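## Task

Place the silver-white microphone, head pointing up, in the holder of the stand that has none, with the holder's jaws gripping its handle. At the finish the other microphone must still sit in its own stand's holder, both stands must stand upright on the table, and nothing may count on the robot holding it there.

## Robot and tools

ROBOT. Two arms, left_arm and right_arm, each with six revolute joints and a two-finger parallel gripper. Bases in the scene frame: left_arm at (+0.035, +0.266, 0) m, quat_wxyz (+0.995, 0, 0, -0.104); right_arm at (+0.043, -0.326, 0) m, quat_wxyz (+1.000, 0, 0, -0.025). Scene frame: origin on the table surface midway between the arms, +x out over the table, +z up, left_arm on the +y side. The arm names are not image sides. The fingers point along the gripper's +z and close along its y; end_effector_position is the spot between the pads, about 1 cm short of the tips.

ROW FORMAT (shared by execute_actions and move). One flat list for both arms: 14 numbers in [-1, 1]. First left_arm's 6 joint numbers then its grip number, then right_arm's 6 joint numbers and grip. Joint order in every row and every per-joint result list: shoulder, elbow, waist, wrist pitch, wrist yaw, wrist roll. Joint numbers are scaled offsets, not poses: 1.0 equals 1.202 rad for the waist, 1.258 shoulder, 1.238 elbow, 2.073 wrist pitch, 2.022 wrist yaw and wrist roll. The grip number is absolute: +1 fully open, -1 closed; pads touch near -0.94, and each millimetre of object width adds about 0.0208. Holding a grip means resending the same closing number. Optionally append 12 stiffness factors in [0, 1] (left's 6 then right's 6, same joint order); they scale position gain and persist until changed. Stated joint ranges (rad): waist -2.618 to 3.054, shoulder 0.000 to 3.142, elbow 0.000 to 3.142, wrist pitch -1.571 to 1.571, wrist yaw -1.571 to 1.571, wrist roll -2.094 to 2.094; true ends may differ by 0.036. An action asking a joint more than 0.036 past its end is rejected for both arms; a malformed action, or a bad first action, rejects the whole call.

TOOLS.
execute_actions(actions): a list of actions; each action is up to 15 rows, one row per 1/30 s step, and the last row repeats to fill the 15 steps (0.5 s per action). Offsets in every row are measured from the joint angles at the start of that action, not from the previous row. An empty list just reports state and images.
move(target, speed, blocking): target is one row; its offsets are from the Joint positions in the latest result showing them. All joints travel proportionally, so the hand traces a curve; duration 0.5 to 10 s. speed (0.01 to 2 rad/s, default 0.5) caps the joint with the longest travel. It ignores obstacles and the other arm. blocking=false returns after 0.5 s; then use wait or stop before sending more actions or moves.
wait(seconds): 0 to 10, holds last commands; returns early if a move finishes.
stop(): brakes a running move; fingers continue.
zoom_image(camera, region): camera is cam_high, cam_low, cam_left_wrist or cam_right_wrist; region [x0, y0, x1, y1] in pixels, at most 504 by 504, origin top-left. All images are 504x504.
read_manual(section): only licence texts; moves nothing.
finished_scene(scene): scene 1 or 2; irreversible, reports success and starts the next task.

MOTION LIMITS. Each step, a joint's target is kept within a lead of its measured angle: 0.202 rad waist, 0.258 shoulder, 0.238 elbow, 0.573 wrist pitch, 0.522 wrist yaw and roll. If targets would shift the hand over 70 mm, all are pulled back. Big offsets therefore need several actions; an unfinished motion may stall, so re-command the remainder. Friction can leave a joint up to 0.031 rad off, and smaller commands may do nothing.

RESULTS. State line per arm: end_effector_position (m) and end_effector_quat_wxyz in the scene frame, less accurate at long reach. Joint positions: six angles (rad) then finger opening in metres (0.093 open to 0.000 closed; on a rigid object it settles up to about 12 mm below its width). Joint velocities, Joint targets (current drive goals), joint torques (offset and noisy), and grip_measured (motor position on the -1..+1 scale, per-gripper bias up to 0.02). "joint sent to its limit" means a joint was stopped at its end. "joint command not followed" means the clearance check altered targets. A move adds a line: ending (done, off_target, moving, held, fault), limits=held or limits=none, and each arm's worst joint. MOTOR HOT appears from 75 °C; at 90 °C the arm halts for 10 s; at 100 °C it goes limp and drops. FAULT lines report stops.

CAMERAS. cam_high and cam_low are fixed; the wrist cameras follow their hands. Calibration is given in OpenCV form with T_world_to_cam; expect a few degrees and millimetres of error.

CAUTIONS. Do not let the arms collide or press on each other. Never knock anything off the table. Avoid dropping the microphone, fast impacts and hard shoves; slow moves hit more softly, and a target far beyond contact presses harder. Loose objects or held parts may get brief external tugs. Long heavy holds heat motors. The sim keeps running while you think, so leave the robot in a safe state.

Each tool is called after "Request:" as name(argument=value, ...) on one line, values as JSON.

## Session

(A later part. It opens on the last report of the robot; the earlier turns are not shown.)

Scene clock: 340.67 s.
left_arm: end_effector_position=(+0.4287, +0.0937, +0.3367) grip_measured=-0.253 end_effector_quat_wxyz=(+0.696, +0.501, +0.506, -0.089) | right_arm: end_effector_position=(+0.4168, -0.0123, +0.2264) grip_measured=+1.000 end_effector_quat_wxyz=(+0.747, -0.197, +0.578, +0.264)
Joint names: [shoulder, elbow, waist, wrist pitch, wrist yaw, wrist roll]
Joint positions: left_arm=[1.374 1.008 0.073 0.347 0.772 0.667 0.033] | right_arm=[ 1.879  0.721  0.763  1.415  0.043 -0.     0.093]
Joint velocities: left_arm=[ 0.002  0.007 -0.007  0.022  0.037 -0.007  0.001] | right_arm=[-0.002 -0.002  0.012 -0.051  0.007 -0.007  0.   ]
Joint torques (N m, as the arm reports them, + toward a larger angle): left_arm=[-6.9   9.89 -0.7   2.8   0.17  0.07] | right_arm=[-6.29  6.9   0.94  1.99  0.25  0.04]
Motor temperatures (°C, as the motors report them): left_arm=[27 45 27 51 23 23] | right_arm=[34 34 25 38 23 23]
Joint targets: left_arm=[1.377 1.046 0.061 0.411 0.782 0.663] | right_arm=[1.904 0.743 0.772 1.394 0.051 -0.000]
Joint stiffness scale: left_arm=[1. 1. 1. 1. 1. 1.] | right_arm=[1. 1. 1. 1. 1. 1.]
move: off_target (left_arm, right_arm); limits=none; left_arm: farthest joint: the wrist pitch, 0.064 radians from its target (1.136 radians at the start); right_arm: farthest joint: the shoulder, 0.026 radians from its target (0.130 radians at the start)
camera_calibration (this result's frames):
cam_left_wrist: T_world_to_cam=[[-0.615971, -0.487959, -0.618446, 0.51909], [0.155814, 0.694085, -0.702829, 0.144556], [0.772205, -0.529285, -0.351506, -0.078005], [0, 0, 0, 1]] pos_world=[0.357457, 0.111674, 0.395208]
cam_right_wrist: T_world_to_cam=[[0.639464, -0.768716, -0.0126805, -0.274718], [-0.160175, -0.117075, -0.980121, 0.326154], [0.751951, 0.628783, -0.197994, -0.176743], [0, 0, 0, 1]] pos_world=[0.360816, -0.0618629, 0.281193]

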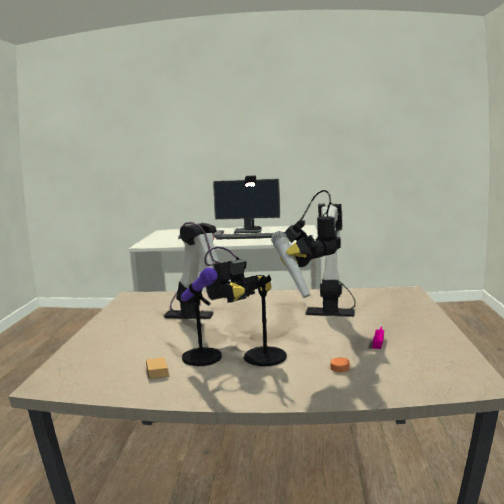

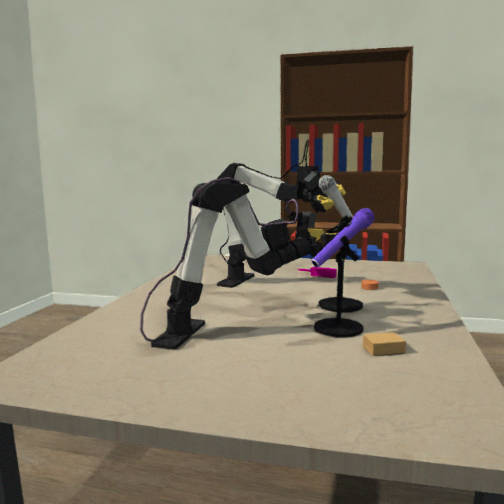

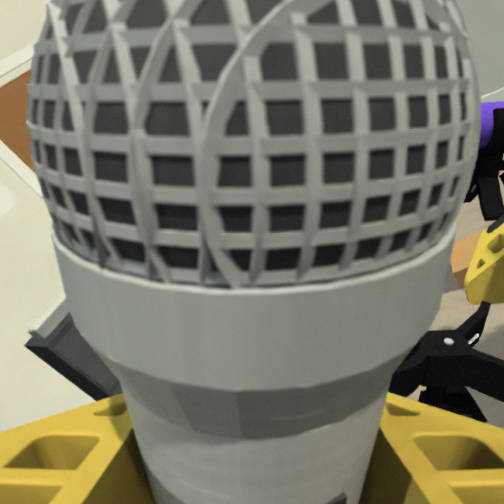

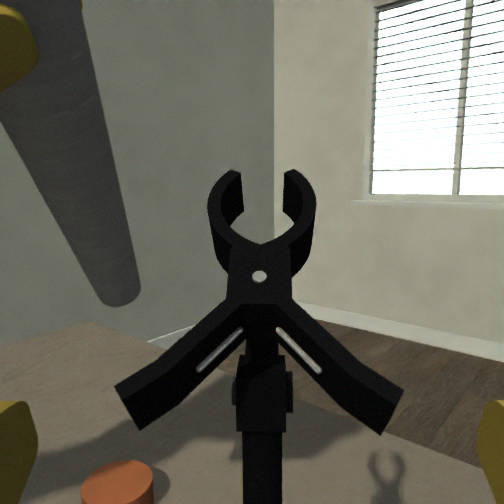

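Request:
execute_actions(actions=[[[0,0.03,0,0.031,0,0,-0.5, 0.022,0.021,0,0,0,0,0.95],[0,0.03,0,0.031,0,0,-0.5, 0.025,0.025,0,0,0,0,0.9],[0,0.03,0,0.031,0,0,-0.5, 0.028,0.03,0,0,0,0,0.85],[0,0.03,0,0.031,0,0,-0.5, 0.031,0.035,0,0,0,0,0.82],[0,0.03,0,0.031,0,0,-0.5, 0.0345,0.04,0,0,0,0,0.79],[0,0.03,0,0.031,0,0,-0.5, 0.038,0.045,0,0,0,0,0.76],[0,0.03,0,0.031,0,0,-0.5, 0.0415,0.05,0,0,0,0,0.73],[0,0.03,0,0.031,0,0,-0.5, 0.045,0.055,0,0,0,0,0.7],[0,0.03,0,0.031,0,0,-0.5, 0.048,0.06,0,0,0,0,0.67],[0,0.03,0,0.031,0,0,-0.5, 0.051,0.065,0,0,0,0,0.64],[0,0.03,0,0.031,0,0,-0.5, 0.054,0.069,0,0,0,0,0.6],[0,0.03,0,0.031,0,0,-0.5, 0.0556,0.0714,0,0,0,0,0.55]]])

Scene clock: 354.40 s.
left_arm: end_effector_position=(+0.4286, +0.0936, +0.3368) grip_measured=-0.253 end_effector_quat_wxyz=(+0.696, +0.501, +0.506, -0.089) | right_arm: end_effector_position=(+0.4274, -0.0031, +0.2307) grip_measured=+0.552 end_effector_quat_wxyz=(+0.753, -0.194, +0.570, +0.266)
Joint names: [shoulder, elbow, waist, wrist pitch, wrist yaw, wrist roll]
Joint positions: left_arm=[1.374 1.008 0.073 0.347 0.773 0.667 0.033] | right_arm=[ 1.924  0.787  0.763  1.415  0.043 -0.     0.072]
Joint velocities: left_arm=[ 0.007 -0.017 -0.002 -0.007  0.022 -0.037 -0.   ] | right_arm=[-0.002 -0.012 -0.002 -0.066 -0.11  -0.066  0.   ]
Joint torques (N m, as the arm reports them, + toward a larger angle): left_arm=[-7.13  9.83  0.13  2.79  0.07  0.12] | right_arm=[-6.71  6.9   0.04  2.18  0.14  0.06]
Motor temperatures (°C, as the motors report them): left_arm=[28 47 27 53 23 23] | right_arm=[35 35 25 37 23 23]
Joint targets: left_arm=[1.374 1.045 0.073 0.411 0.772 0.667] | right_arm=[1.949 0.809 0.763 1.415 0.043 -0.000]
Joint stiffness scale: left_arm=[1. 1. 1. 1. 1. 1.] | right_arm=[1. 1. 1. 1. 1. 1.]
camera_calibration (this result's frames):
cam_left_wrist: T_world_to_cam=[[-0.615924, -0.487761, -0.618649, 0.519116], [0.156343, 0.693984, -0.702811, 0.14442], [0.772136, -0.5296, -0.351183, -0.0780109], [0, 0, 0, 1]] pos_world=[0.357392, 0.111665, 0.395255]
cam_right_wrist: T_world_to_cam=[[0.639668, -0.76854, -0.0130637, -0.274403], [-0.144579, -0.103608, -0.984054, 0.327437], [0.754931, 0.631357, -0.177389, -0.195694], [0, 0, 0, 1]] pos_world=[0.370603, -0.0534121, 0.283917]

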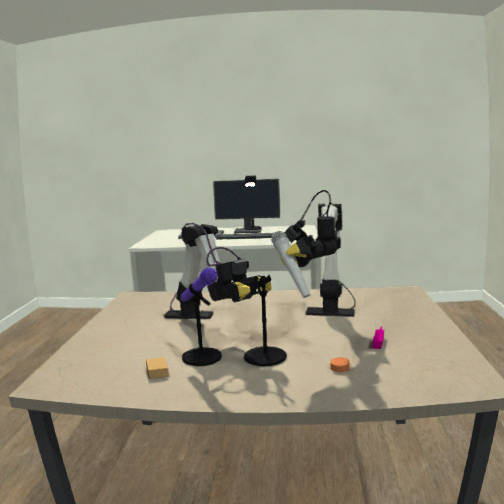

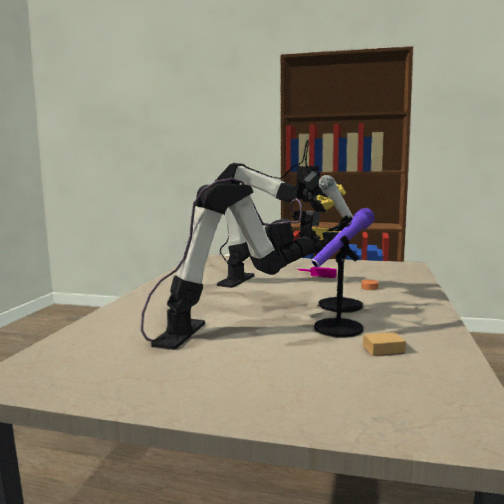

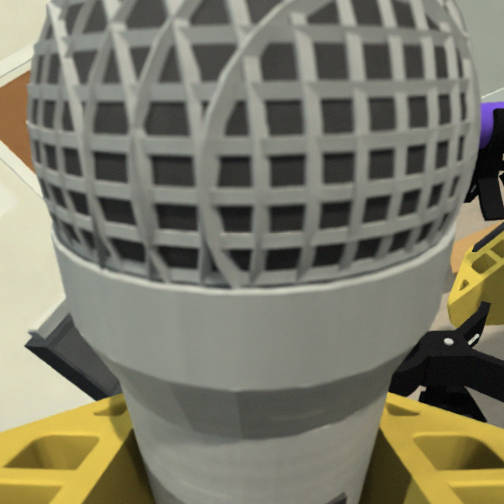

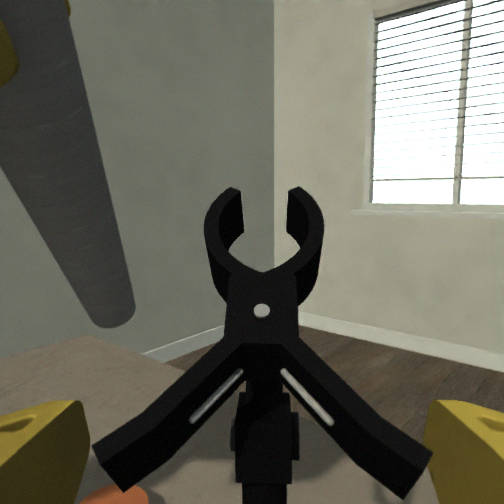

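Request:
execute_actions(actions=[[[0,0.03,0,0.031,0,0,-0.5, 0,0,0,0,0,0,0.5],[0,0.03,0,0.031,0,0,-0.5, 0,0,0,0,0,0,0.45],[0,0.03,0,0.031,0,0,-0.5, 0,0,0,0,0,0,0.41],[0,0.03,0,0.031,0,0,-0.5, 0,0,0,0,0,0,0.38],[0,0.03,0,0.031,0,0,-0.5, 0,0,0,0,0,0,0.35],[0,0.03,0,0.031,0,0,-0.5, 0,0,0,0,0,0,0.32],[0,0.03,0,0.031,0,0,-0.5, 0,0,0,0,0,0,0.29],[0,0.03,0,0.031,0,0,-0.5, 0,0,0,0,0,0,0.26],[0,0.03,0,0.031,0,0,-0.5, 0,0,0,0,0,0,0.23],[0,0.03,0,0.031,0,0,-0.5, 0,0,0,0,0,0,0.2],[0,0.03,0,0.031,0,0,-0.5, 0,0,0,0,0,0,0.17],[0,0.03,0,0.031,0,0,-0.5, 0,0,0,0,0,0,0.14],[0,0.03,0,0.031,0,0,-0.5, 0,0,0,0,0,0,0.11],[0,0.03,0,0.031,0,0,-0.5, 0,0,0,0,0,0,0.08],[0,0.03,0,0.031,0,0,-0.5, 0,0,0,0,0,0,0.05]]])

Scene clock: 360.20 s.
left_arm: end_effector_position=(+0.4286, +0.0936, +0.3369) grip_measured=-0.253 end_effector_quat_wxyz=(+0.697, +0.501, +0.506, -0.089) | right_arm: end_effector_position=(+0.4279, -0.0034, +0.2300) grip_measured=+0.066 end_effector_quat_wxyz=(+0.752, -0.193, +0.572, +0.265)
Joint names: [shoulder, elbow, waist, wrist pitch, wrist yaw, wrist roll]
Joint positions: left_arm=[1.374 1.008 0.073 0.348 0.773 0.667 0.033] | right_arm=[ 1.924  0.787  0.763  1.412  0.046 -0.     0.048]
Joint velocities: left_arm=[ 0.002 -0.007  0.002 -0.022  0.051 -0.007 -0.   ] | right_arm=[ 0.007 -0.002 -0.032 -0.037  0.022 -0.037 -0.025]
Joint torques (N m, as the arm reports them, + toward a larger angle): left_arm=[-7.11  9.84  0.15  2.8   0.07  0.12] | right_arm=[-8.36  5.36  0.08  2.23  0.11  0.05]
Motor temperatures (°C, as the motors report them): left_arm=[28 48 27 53 23 23] | right_arm=[35 35 25 38 23 23]
Joint targets: left_arm=[1.374 1.045 0.073 0.411 0.773 0.667] | right_arm=[1.924 0.787 0.763 1.415 0.043 -0.000]
Joint stiffness scale: left_arm=[1. 1. 1. 1. 1. 1.] | right_arm=[1. 1. 1. 1. 1. 1.]
camera_calibration (this result's frames):
cam_left_wrist: T_world_to_cam=[[-0.61569, -0.487792, -0.618857, 0.519136], [0.156609, 0.693948, -0.702788, 0.144354], [0.772269, -0.529618, -0.350864, -0.0781487], [0, 0, 0, 1]] pos_world=[0.357372, 0.111668, 0.395301]
cam_right_wrist: T_world_to_cam=[[0.637655, -0.7702, -0.013734, -0.273848], [-0.147588, -0.104652, -0.983497, 0.327927], [0.756052, 0.629158, -0.180403, -0.195801], [0, 0, 0, 1]] pos_world=[0.371054, -0.0534098, 0.283431]

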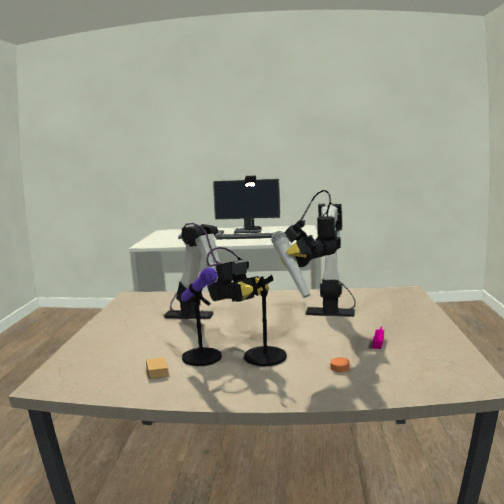

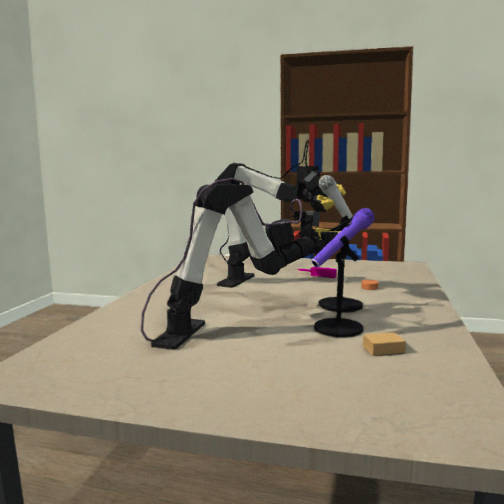

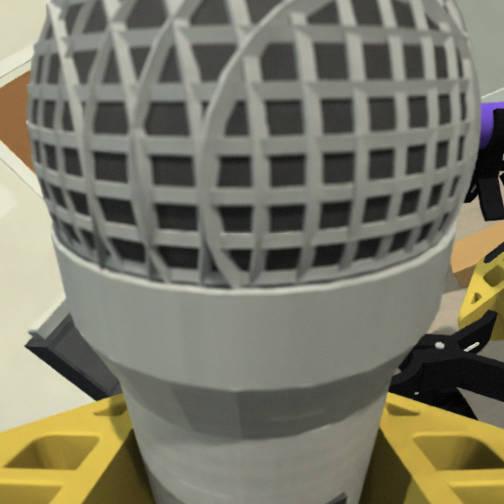

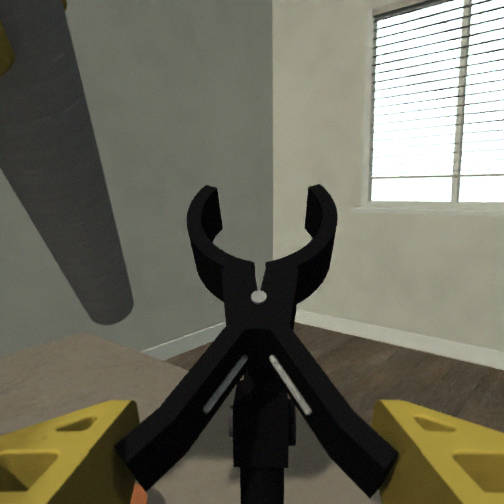

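Request:
execute_actions(actions=[[[0,0.03,0,0.031,0,0,-0.5, -0.01,-0.012,0,0.002,0,0,0.04],[0,0.03,0,0.031,0,0,-0.5, -0.016,-0.02,0,0.002,0,0,0.03],[0,0.03,0,0.031,0,0,-0.5, -0.02,-0.025,0,0.002,0,0,0.02],[0,0.03,0,0.031,0,0,-0.5, -0.022,-0.028,0,0.002,0,0,0.0],[0,0.03,0,0.031,0,0,-0.5, -0.023,-0.03,0,0.002,0,0,-0.02],[0,0.03,0,0.031,0,0,-0.5, -0.024,-0.032,0,0.002,0,0,-0.04],[0,0.03,0,0.031,0,0,-0.5, -0.025,-0.034,0,0.002,0,0,-0.06],[0,0.03,0,0.031,0,0,-0.5, -0.026,-0.036,0,0.002,0,0,-0.08],[0,0.03,0,0.031,0,0,-0.5, -0.027,-0.038,0,0.002,0,0,-0.1],[0,0.03,0,0.031,0,0,-0.5, -0.028,-0.04,0,0.002,0,0,-0.12],[0,0.03,0,0.031,0,0,-0.5, -0.029,-0.042,0,0.002,0,0,-0.14],[0,0.03,0,0.031,0,0,-0.5, -0.03,-0.044,0,0.002,0,0,-0.16],[0,0.03,0,0.031,0,0,-0.5, -0.031,-0.046,0,0.002,0,0,-0.18],[0,0.03,0,0.031,0,0,-0.5, -0.032,-0.048,0,0.002,0,0,-0.2]]])

Scene clock: 365.07 s.
left_arm: end_effector_position=(+0.4286, +0.0936, +0.3370) grip_measured=-0.253 end_effector_quat_wxyz=(+0.697, +0.501, +0.505, -0.089) | right_arm: end_effector_position=(+0.4225, -0.0071, +0.2261) grip_measured=-0.194 end_effector_quat_wxyz=(+0.748, -0.197, +0.576, +0.264)
Joint names: [shoulder, elbow, waist, wrist pitch, wrist yaw, wrist roll]
Joint positions: left_arm=[1.374 1.008 0.073 0.348 0.773 0.667 0.033] | right_arm=[ 1.906  0.754  0.763  1.413  0.042 -0.     0.036]
Joint velocities: left_arm=[ 0.007 -0.007 -0.002 -0.022  0.007 -0.022  0.   ] | right_arm=[ 0.002 -0.012  0.002  0.022  0.022  0.051 -0.005]
Joint torques (N m, as the arm reports them, + toward a larger angle): left_arm=[-7.13  9.8   0.14  2.79  0.08  0.12] | right_arm=[-9.57  3.14  0.03  2.21  0.19  0.03]
Motor temperatures (°C, as the motors report them): left_arm=[29 48 27 53 23 23] | right_arm=[36 35 25 38 23 23]
Joint targets: left_arm=[1.374 1.045 0.073 0.412 0.773 0.667] | right_arm=[1.884 0.727 0.763 1.417 0.046 -0.001]
Joint stiffness scale: left_arm=[1. 1. 1. 1. 1. 1.] | right_arm=[1. 1. 1. 1. 1. 1.]
camera_calibration (this result's frames):
cam_left_wrist: T_world_to_cam=[[-0.615222, -0.487856, -0.619272, 0.519174], [0.15714, 0.693875, -0.70274, 0.144221], [0.772534, -0.529654, -0.350226, -0.0784243], [0, 0, 0, 1]] pos_world=[0.35733, 0.111673, 0.395394]
cam_right_wrist: T_world_to_cam=[[0.640353, -0.76798, -0.0124551, -0.274808], [-0.157027, -0.115024, -0.980873, 0.326213], [0.751858, 0.63006, -0.19425, -0.185205], [0, 0, 0, 1]] pos_world=[0.366446, -0.0568346, 0.280574]

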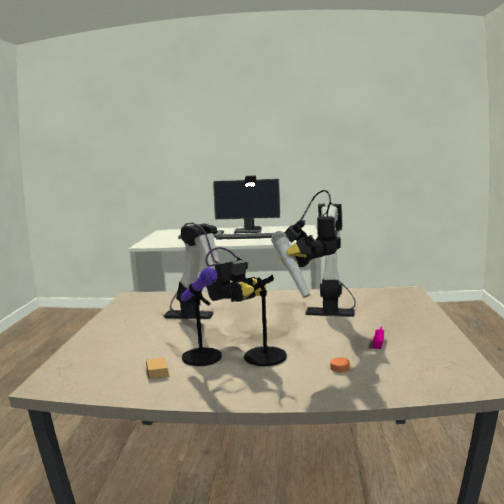

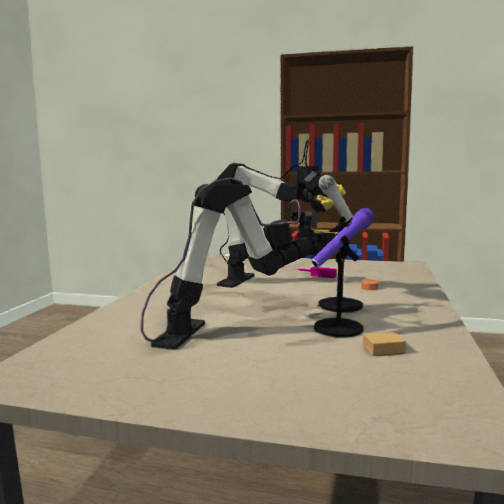

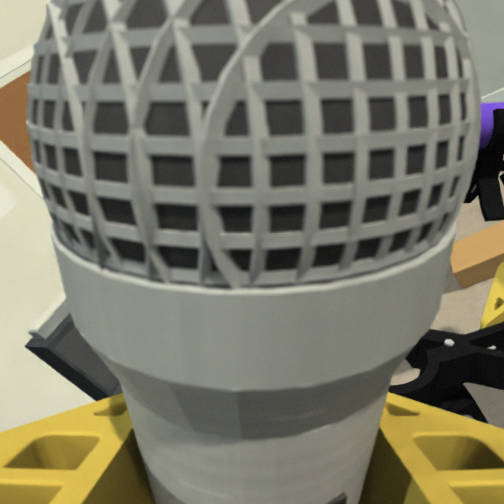

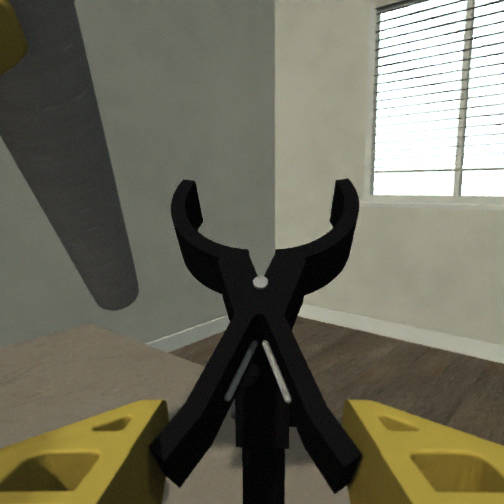

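Request:
execute_actions(actions=[])

Scene clock: 375.03 s.
left_arm: end_effector_position=(+0.4286, +0.0936, +0.3370) grip_measured=-0.253 end_effector_quat_wxyz=(+0.697, +0.501, +0.505, -0.089) | right_arm: end_effector_position=(+0.4225, -0.0071, +0.2261) grip_measured=-0.196 end_effector_quat_wxyz=(+0.748, -0.197, +0.576, +0.265)
Joint names: [shoulder, elbow, waist, wrist pitch, wrist yaw, wrist roll]
Joint positions: left_arm=[1.374 1.008 0.073 0.348 0.773 0.667 0.033] | right_arm=[ 1.906  0.754  0.763  1.413  0.041 -0.     0.036]
Joint velocities: left_arm=[ 0.017 -0.017 -0.002  0.022  0.007  0.007 -0.001] | right_arm=[ 0.012 -0.012  0.007 -0.022 -0.022 -0.022 -0.001]
Joint torques (N m, as the arm reports them, + toward a larger angle): left_arm=[-7.12  9.8   0.13  2.79  0.08  0.11] | right_arm=[-9.62  3.23  0.08  2.24  0.19  0.04]
Motor temperatures (°C, as the motors report them): left_arm=[29 49 26 54 23 23] | right_arm=[39 35 25 39 23 23]
Joint targets: left_arm=[1.374 1.045 0.073 0.412 0.773 0.667] | right_arm=[1.884 0.728 0.763 1.417 0.045 -0.000]
Joint stiffness scale: left_arm=[1. 1. 1. 1. 1. 1.] | right_arm=[1. 1. 1. 1. 1. 1.]
camera_calibration (this result's frames):
cam_left_wrist: T_world_to_cam=[[-0.615222, -0.487856, -0.619272, 0.519174], [0.15714, 0.693875, -0.70274, 0.144221], [0.772534, -0.529654, -0.350226, -0.0784243], [0, 0, 0, 1]] pos_world=[0.35733, 0.111673, 0.395394]
cam_right_wrist: T_world_to_cam=[[0.640709, -0.767678, -0.012725, -0.274831], [-0.157135, -0.114887, -0.980872, 0.326259], [0.751532, 0.630453, -0.194238, -0.185069], [0, 0, 0, 1]] pos_world=[0.366439, -0.0568222, 0.280573]

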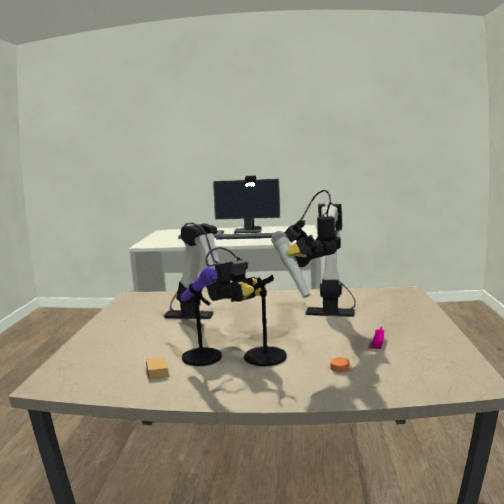

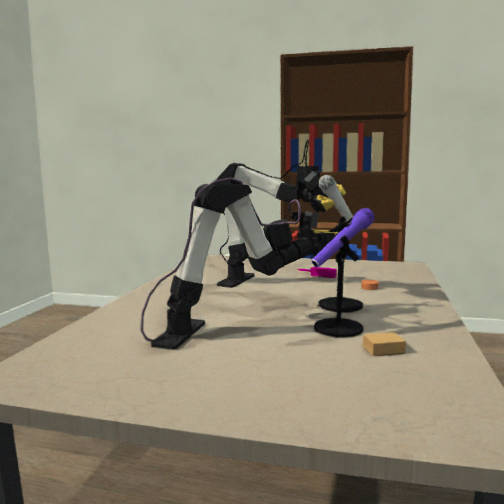

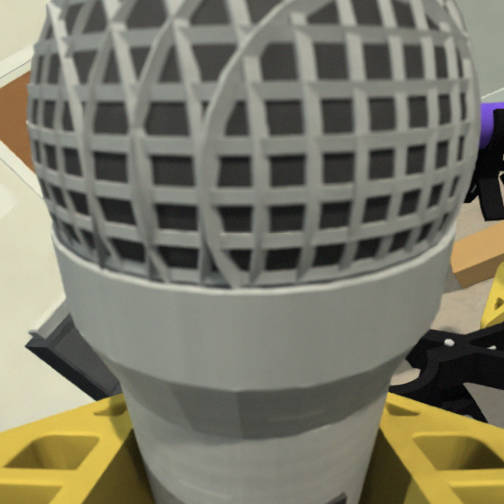

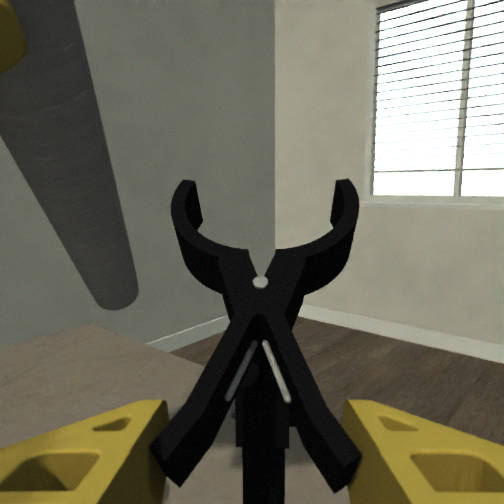

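Request:
execute_actions(actions=[[[0.007,0.036,-0.005,0.032,-0.003,0,-0.5,0,0,0,0.002,0,0,-0.2],[0.014,0.042,-0.010,0.032,-0.006,0,-0.5,0,0,0,0.002,0,0,-0.2],[0.021,0.048,-0.015,0.033,-0.009,0,-0.5,0,0,0,0.002,0,0,-0.2],[0.028,0.055,-0.020,0.033,-0.012,0,-0.5,0,0,0,0.002,0,0,-0.2],[0.035,0.061,-0.025,0.034,-0.015,0,-0.5,0,0,0,0.002,0,0,-0.2],[0.042,0.067,-0.030,0.034,-0.018,0,-0.5,0,0,0,0.002,0,0,-0.2],[0.049,0.073,-0.035,0.035,-0.021,0,-0.5,0,0,0,0.002,0,0,-0.2],[0.056,0.079,-0.040,0.035,-0.024,0,-0.5,0,0,0,0.002,0,0,-0.2],[0.063,0.085,-0.045,0.036,-0.027,0,-0.5,0,0,0,0.002,0,0,-0.2],[0.070,0.091,-0.050,0.036,-0.030,0,-0.5,0,0,0,0.002,0,0,-0.2],[0.077,0.097,-0.055,0.037,-0.033,0,-0.5,0,0,0,0.002,0,0,-0.2],[0.084,0.103,-0.060,0.037,-0.036,0,-0.5,0,0,0,0.002,0,0,-0.2],[0.091,0.109,-0.065,0.038,-0.039,0,-0.5,0,0,0,0.002,0,0,-0.2],[0.098,0.115,-0.070,0.038,-0.042,0,-0.5,0,0,0,0.002,0,0,-0.2],[0.105,0.121,-0.075,0.039,-0.045,0,-0.5,0,0,0,0.002,0,0,-0.2]]])

Request:
execute_actions(actions=[])

Scene clock: 388.07 s.
left_arm: end_effector_position=(+0.4522, +0.0669, +0.3390) grip_measured=-0.253 end_effector_quat_wxyz=(+0.697, +0.504, +0.502, -0.091) | right_arm: end_effector_position=(+0.4225, -0.0070, +0.2261) grip_measured=-0.196 end_effector_quat_wxyz=(+0.748, -0.197, +0.576, +0.265)
Joint names: [shoulder, elbow, waist, wrist pitch, wrist yaw, wrist roll]
Joint positions: left_arm=[1.487 1.11  0.005 0.361 0.714 0.667 0.033] | right_arm=[ 1.906  0.754  0.763  1.413  0.041 -0.     0.036]
Joint velocities: left_arm=[ 0.252  0.193 -0.183  0.022 -0.154 -0.022  0.   ] | right_arm=[-0.002 -0.007  0.007  0.022 -0.007  0.007 -0.   ]
Joint torques (N m, as the arm reports them, + toward a larger angle): left_arm=[-8.    9.74 -0.69  2.87  0.    0.12] | right_arm=[-8.13  5.25  0.14  2.25  0.14  0.03]
Motor temperatures (°C, as the motors report them): left_arm=[30 50 26 55 23 23] | right_arm=[42 34 25 39 23 23]
Joint targets: left_arm=[1.506 1.158 -0.017 0.429 0.682 0.667] | right_arm=[1.906 0.754 0.763 1.417 0.041 -0.000]
Joint stiffness scale: left_arm=[1. 1. 1. 1. 1. 1.] | right_arm=[1. 1. 1. 1. 1. 1.]
camera_calibration (this result's frames):
cam_left_wrist: T_world_to_cam=[[-0.618481, -0.481167, -0.621256, 0.523584], [0.166252, 0.692582, -0.701919, 0.156133], [0.768011, -0.537409, -0.348354, -0.108199], [0, 0, 0, 1]] pos_world=[0.380968, 0.0856497, 0.397181]
cam_right_wrist: T_world_to_cam=[[0.640993, -0.767443, -0.0126266, -0.274908], [-0.157029, -0.115018, -0.980873, 0.326214], [0.751312, 0.630715, -0.194237, -0.184976], [0, 0, 0, 1]] pos_world=[0.366413, -0.0567886, 0.280574]

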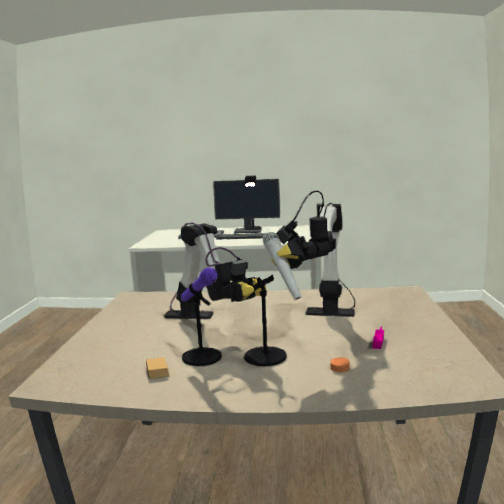

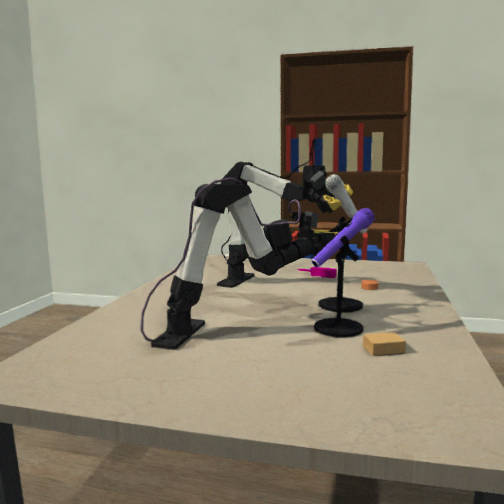

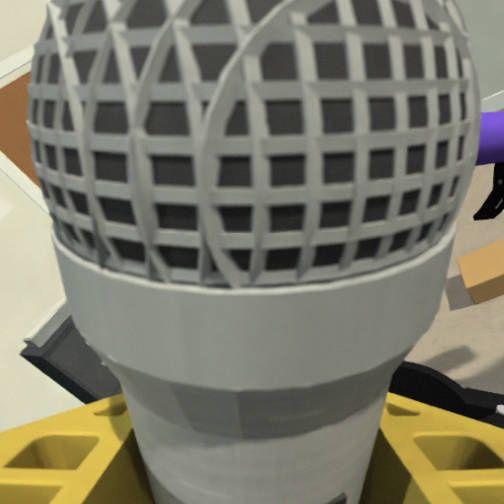

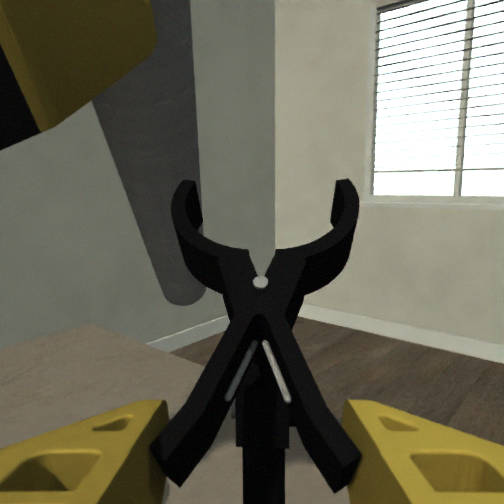

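Scene clock: 388.07 s.
left_arm: end_effector_position=(+0.4522, +0.0669, +0.3390) grip_measured=-0.253 end_effector_quat_wxyz=(+0.697, +0.504, +0.502, -0.091) | right_arm: end_effector_position=(+0.4225, -0.0070, +0.2261) grip_measured=-0.196 end_effector_quat_wxyz=(+0.748, -0.197, +0.576, +0.265)
Joint names: [shoulder, elbow, waist, wrist pitch, wrist yaw, wrist roll]
Joint positions: left_arm=[1.487 1.11  0.005 0.361 0.714 0.667 0.033] | right_arm=[ 1.906  0.754  0.763  1.413  0.041 -0.     0.036]
Joint velocities: left_arm=[ 0.252  0.193 -0.183  0.022 -0.154 -0.022  0.   ] | right_arm=[-0.002 -0.007  0.007  0.022 -0.007  0.007 -0.   ]
Joint torques (N m, as the arm reports them, + toward a larger angle): left_arm=[-8.    9.74 -0.69  2.87  0.    0.12] | right_arm=[-8.13  5.25  0.14  2.25  0.14  0.03]
Motor temperatures (°C, as the motors report them): left_arm=[30 50 26 55 23 23] | right_arm=[42 34 25 39 23 23]
Joint targets: left_arm=[1.506 1.158 -0.017 0.429 0.682 0.667] | right_arm=[1.906 0.754 0.763 1.417 0.041 -0.000]
Joint stiffness scale: left_arm=[1. 1. 1. 1. 1. 1.] | right_arm=[1. 1. 1. 1. 1. 1.]
camera_calibration (this result's frames):
cam_left_wrist: T_world_to_cam=[[-0.618481, -0.481167, -0.621256, 0.523584], [0.166252, 0.692582, -0.701919, 0.156133], [0.768011, -0.537409, -0.348354, -0.108199], [0, 0, 0, 1]] pos_world=[0.380968, 0.0856497, 0.397181]
cam_right_wrist: T_world_to_cam=[[0.640993, -0.767443, -0.0126266, -0.274908], [-0.157029, -0.115018, -0.980873, 0.326214], [0.751312, 0.630715, -0.194237, -0.184976], [0, 0, 0, 1]] pos_world=[0.366413, -0.0567886, 0.280574]

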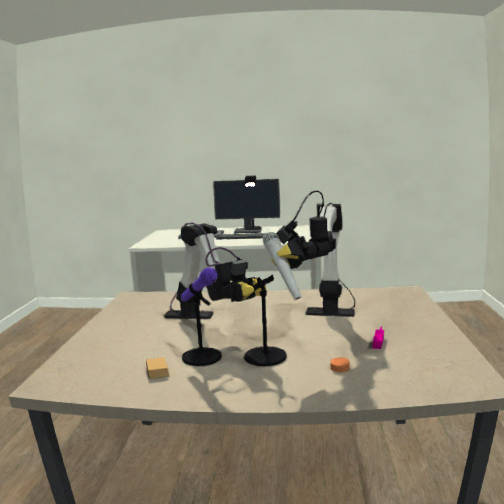

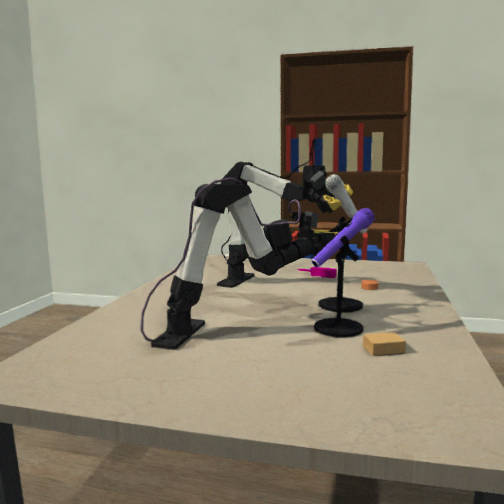

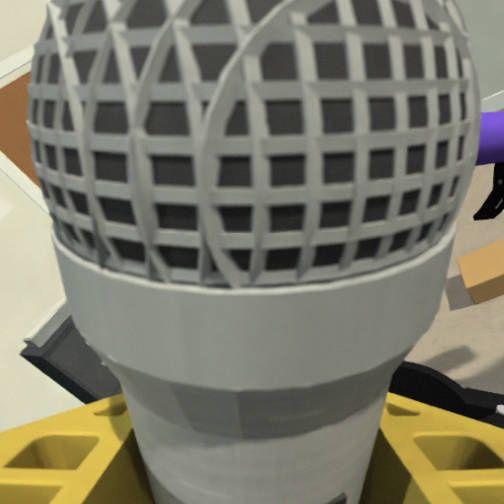

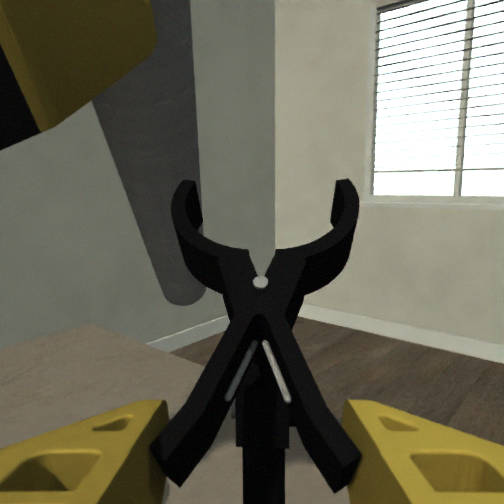

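Request:
execute_actions(actions=[[[0.021,0.045,-0.022,0.033,-0.019,0,-0.5,0,0,0,0.002,0,0,-0.2],[0.026,0.051,-0.027,0.034,-0.021,0,-0.5,0,0,0,0.002,0,0,-0.2],[0.032,0.057,-0.031,0.034,-0.024,0,-0.5,0,0,0,0.002,0,0,-0.2],[0.038,0.062,-0.036,0.034,-0.026,0,-0.5,0,0,0,0.002,0,0,-0.2],[0.043,0.068,-0.040,0.035,-0.029,0,-0.5,0,0,0,0.002,0,0,-0.2],[0.049,0.074,-0.044,0.035,-0.032,0,-0.5,0,0,0,0.002,0,0,-0.2],[0.054,0.080,-0.049,0.035,-0.034,0,-0.5,0,0,0,0.002,0,0,-0.2],[0.060,0.086,-0.053,0.036,-0.037,0,-0.5,0,0,0,0.002,0,0,-0.2],[0.066,0.092,-0.058,0.036,-0.039,0,-0.5,0,0,0,0.002,0,0,-0.2],[0.071,0.098,-0.062,0.036,-0.042,0,-0.5,0,0,0,0.002,0,0,-0.2],[0.077,0.104,-0.066,0.037,-0.045,0,-0.5,0,0,0,0.002,0,0,-0.2],[0.083,0.110,-0.071,0.037,-0.047,0,-0.5,0,0,0,0.002,0,0,-0.2],[0.088,0.115,-0.075,0.037,-0.050,0,-0.5,0,0,0,0.002,0,0,-0.2],[0.094,0.121,-0.080,0.038,-0.052,0,-0.5,0,0,0,0.002,0,0,-0.2],[0.099,0.127,-0.084,0.038,-0.055,0,-0.5,0,0,0,0.002,0,0,-0.2]]])

Request:
wait(seconds=0.5)

Scene clock: 393.87 s.
left_arm: end_effector_position=(+0.4737, +0.0340, +0.3424) grip_measured=-0.253 end_effector_quat_wxyz=(+0.700, +0.504, +0.498, -0.089) | right_arm: end_effector_position=(+0.4225, -0.0070, +0.2261) grip_measured=-0.196 end_effector_quat_wxyz=(+0.748, -0.197, +0.576, +0.265)
Joint names: [shoulder, elbow, waist, wrist pitch, wrist yaw, wrist roll]
Joint positions: left_arm=[ 1.595  1.219 -0.076  0.372  0.633  0.667  0.033] | right_arm=[1.906 0.754 0.763 1.413 0.041 0.    0.036]
Joint velocities: left_arm=[ 0.212  0.193 -0.139  0.022 -0.168 -0.007 -0.   ] | right_arm=[ 0.017 -0.002 -0.017  0.11   0.037 -0.007  0.   ]
Joint torques (N m, as the arm reports them, + toward a larger angle): left_arm=[-9.49  9.77 -0.73  2.92  0.    0.1 ] | right_arm=[-8.25  5.25  0.01  2.26  0.13  0.04]
Motor temperatures (°C, as the motors report them): left_arm=[30 50 26 56 23 23] | right_arm=[42 34 25 39 23 23]
Joint targets: left_arm=[1.611 1.267 -0.096 0.440 0.603 0.667] | right_arm=[1.906 0.754 0.763 1.417 0.041 0.000]
Joint stiffness scale: left_arm=[1. 1. 1. 1. 1. 1.] | right_arm=[1. 1. 1. 1. 1. 1.]
camera_calibration (this result's frames):
cam_left_wrist: T_world_to_cam=[[-0.610651, -0.483166, -0.62742, 0.521623], [0.173643, 0.691318, -0.701375, 0.174098], [0.772628, -0.537242, -0.338256, -0.146882], [0, 0, 0, 1]] pos_world=[0.401784, 0.0527624, 0.399701]
cam_right_wrist: T_world_to_cam=[[0.641065, -0.767376, -0.012995, -0.274855], [-0.157243, -0.11475, -0.980871, 0.326305], [0.751206, 0.630846, -0.194226, -0.184932], [0, 0, 0, 1]] pos_world=[0.366431, -0.0568098, 0.280573]

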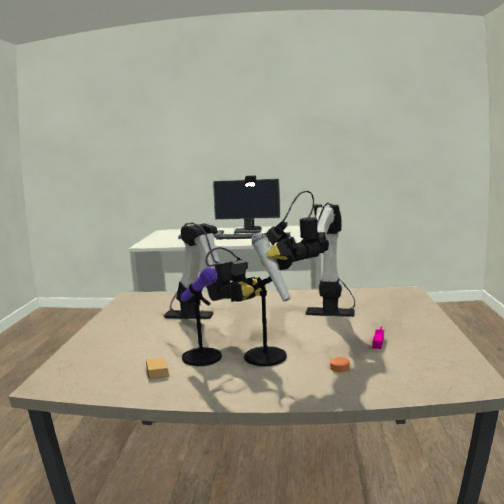

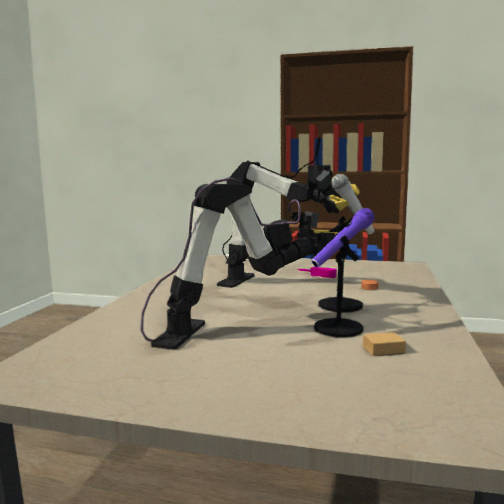

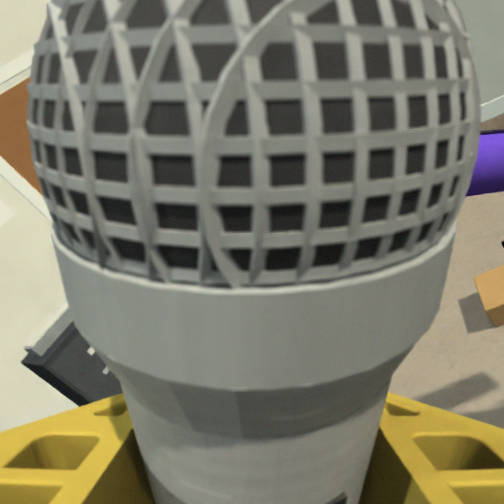

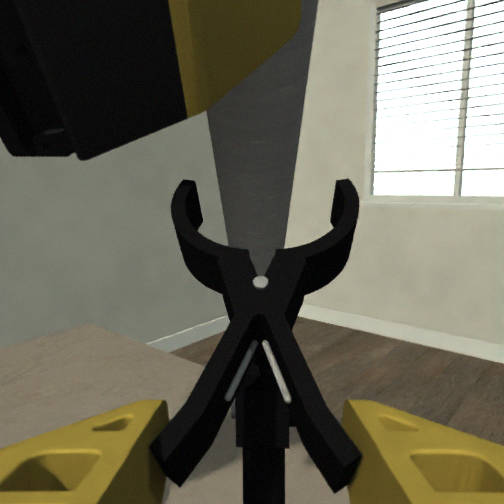

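Scene clock: 394.37 s.
left_arm: end_effector_position=(+0.4772, +0.0302, +0.3407) grip_measured=-0.253 end_effector_quat_wxyz=(+0.700, +0.501, +0.501, -0.086) | right_arm: end_effector_position=(+0.4225, -0.0070, +0.2261) grip_measured=-0.196 end_effector_quat_wxyz=(+0.748, -0.197, +0.576, +0.265)
Joint names: [shoulder, elbow, waist, wrist pitch, wrist yaw, wrist roll]
Joint positions: left_arm=[ 1.609  1.229 -0.087  0.374  0.612  0.667  0.033] | right_arm=[1.906 0.754 0.763 1.413 0.041 0.    0.036]
Joint velocities: left_arm=[-0.022 -0.017 -0.012 -0.051 -0.007 -0.095 -0.001] | right_arm=[-0.002 -0.012 -0.007 -0.007 -0.037  0.007 -0.   ]
Joint torques (N m, as the arm reports them, + toward a larger angle): left_arm=[-9.76  9.94 -0.55  2.92 -0.02  0.11] | right_arm=[-8.27  5.21  0.06  2.24  0.15  0.03]
Motor temperatures (°C, as the motors report them): left_arm=[30 50 26 56 23 23] | right_arm=[42 34 25 39 23 23]
Joint targets: left_arm=[1.611 1.267 -0.096 0.440 0.603 0.667] | right_arm=[1.906 0.754 0.763 1.417 0.041 0.000]
Joint stiffness scale: left_arm=[1. 1. 1. 1. 1. 1.] | right_arm=[1. 1. 1. 1. 1. 1.]
wait: 0.50 s; no rest
camera_calibration (this result's frames):
cam_left_wrist: T_world_to_cam=[[-0.607603, -0.488433, -0.6263, 0.51918], [0.165266, 0.693541, -0.701205, 0.178733], [0.776856, -0.52956, -0.340676, -0.153601], [0, 0, 0, 1]] pos_world=[0.405243, 0.0482847, 0.398163]
cam_right_wrist: T_world_to_cam=[[0.641065, -0.767376, -0.012995, -0.274855], [-0.157243, -0.11475, -0.980871, 0.326305], [0.751206, 0.630846, -0.194226, -0.184932], [0, 0, 0, 1]] pos_world=[0.366431, -0.0568098, 0.280573]

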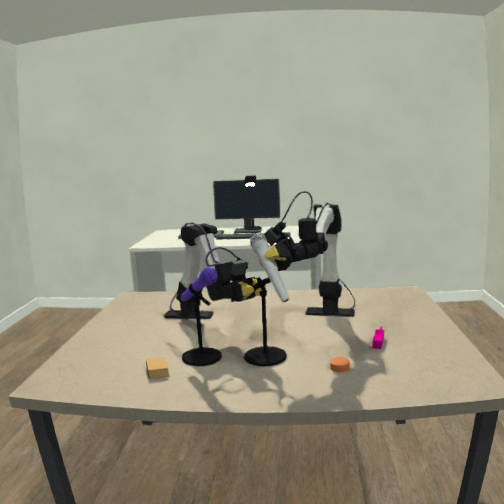

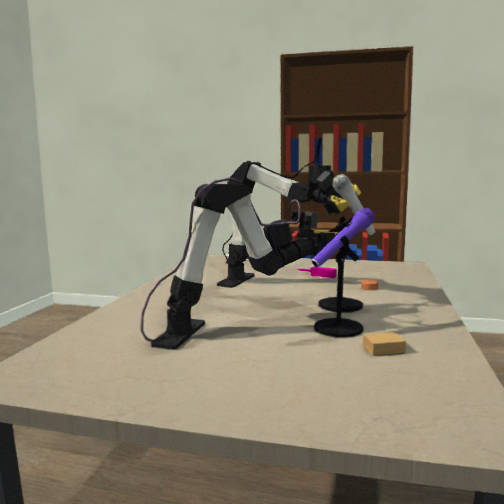

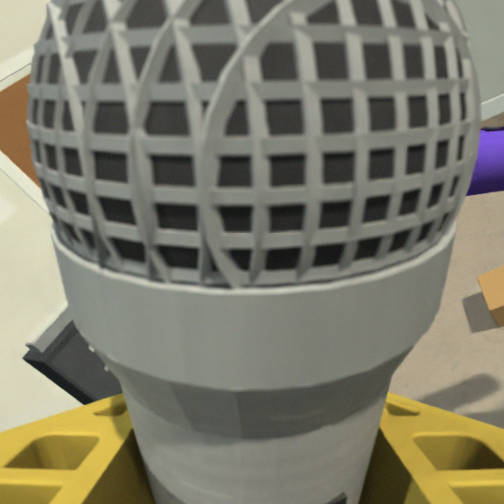

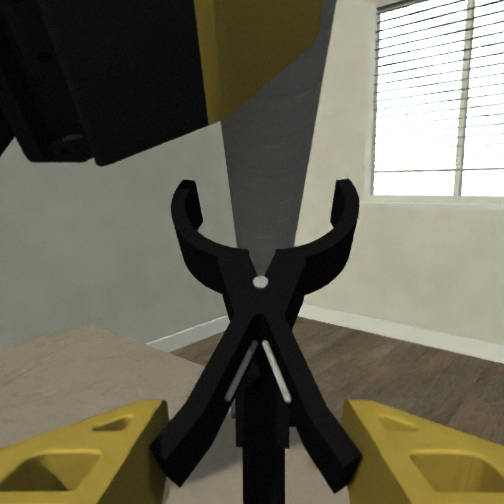

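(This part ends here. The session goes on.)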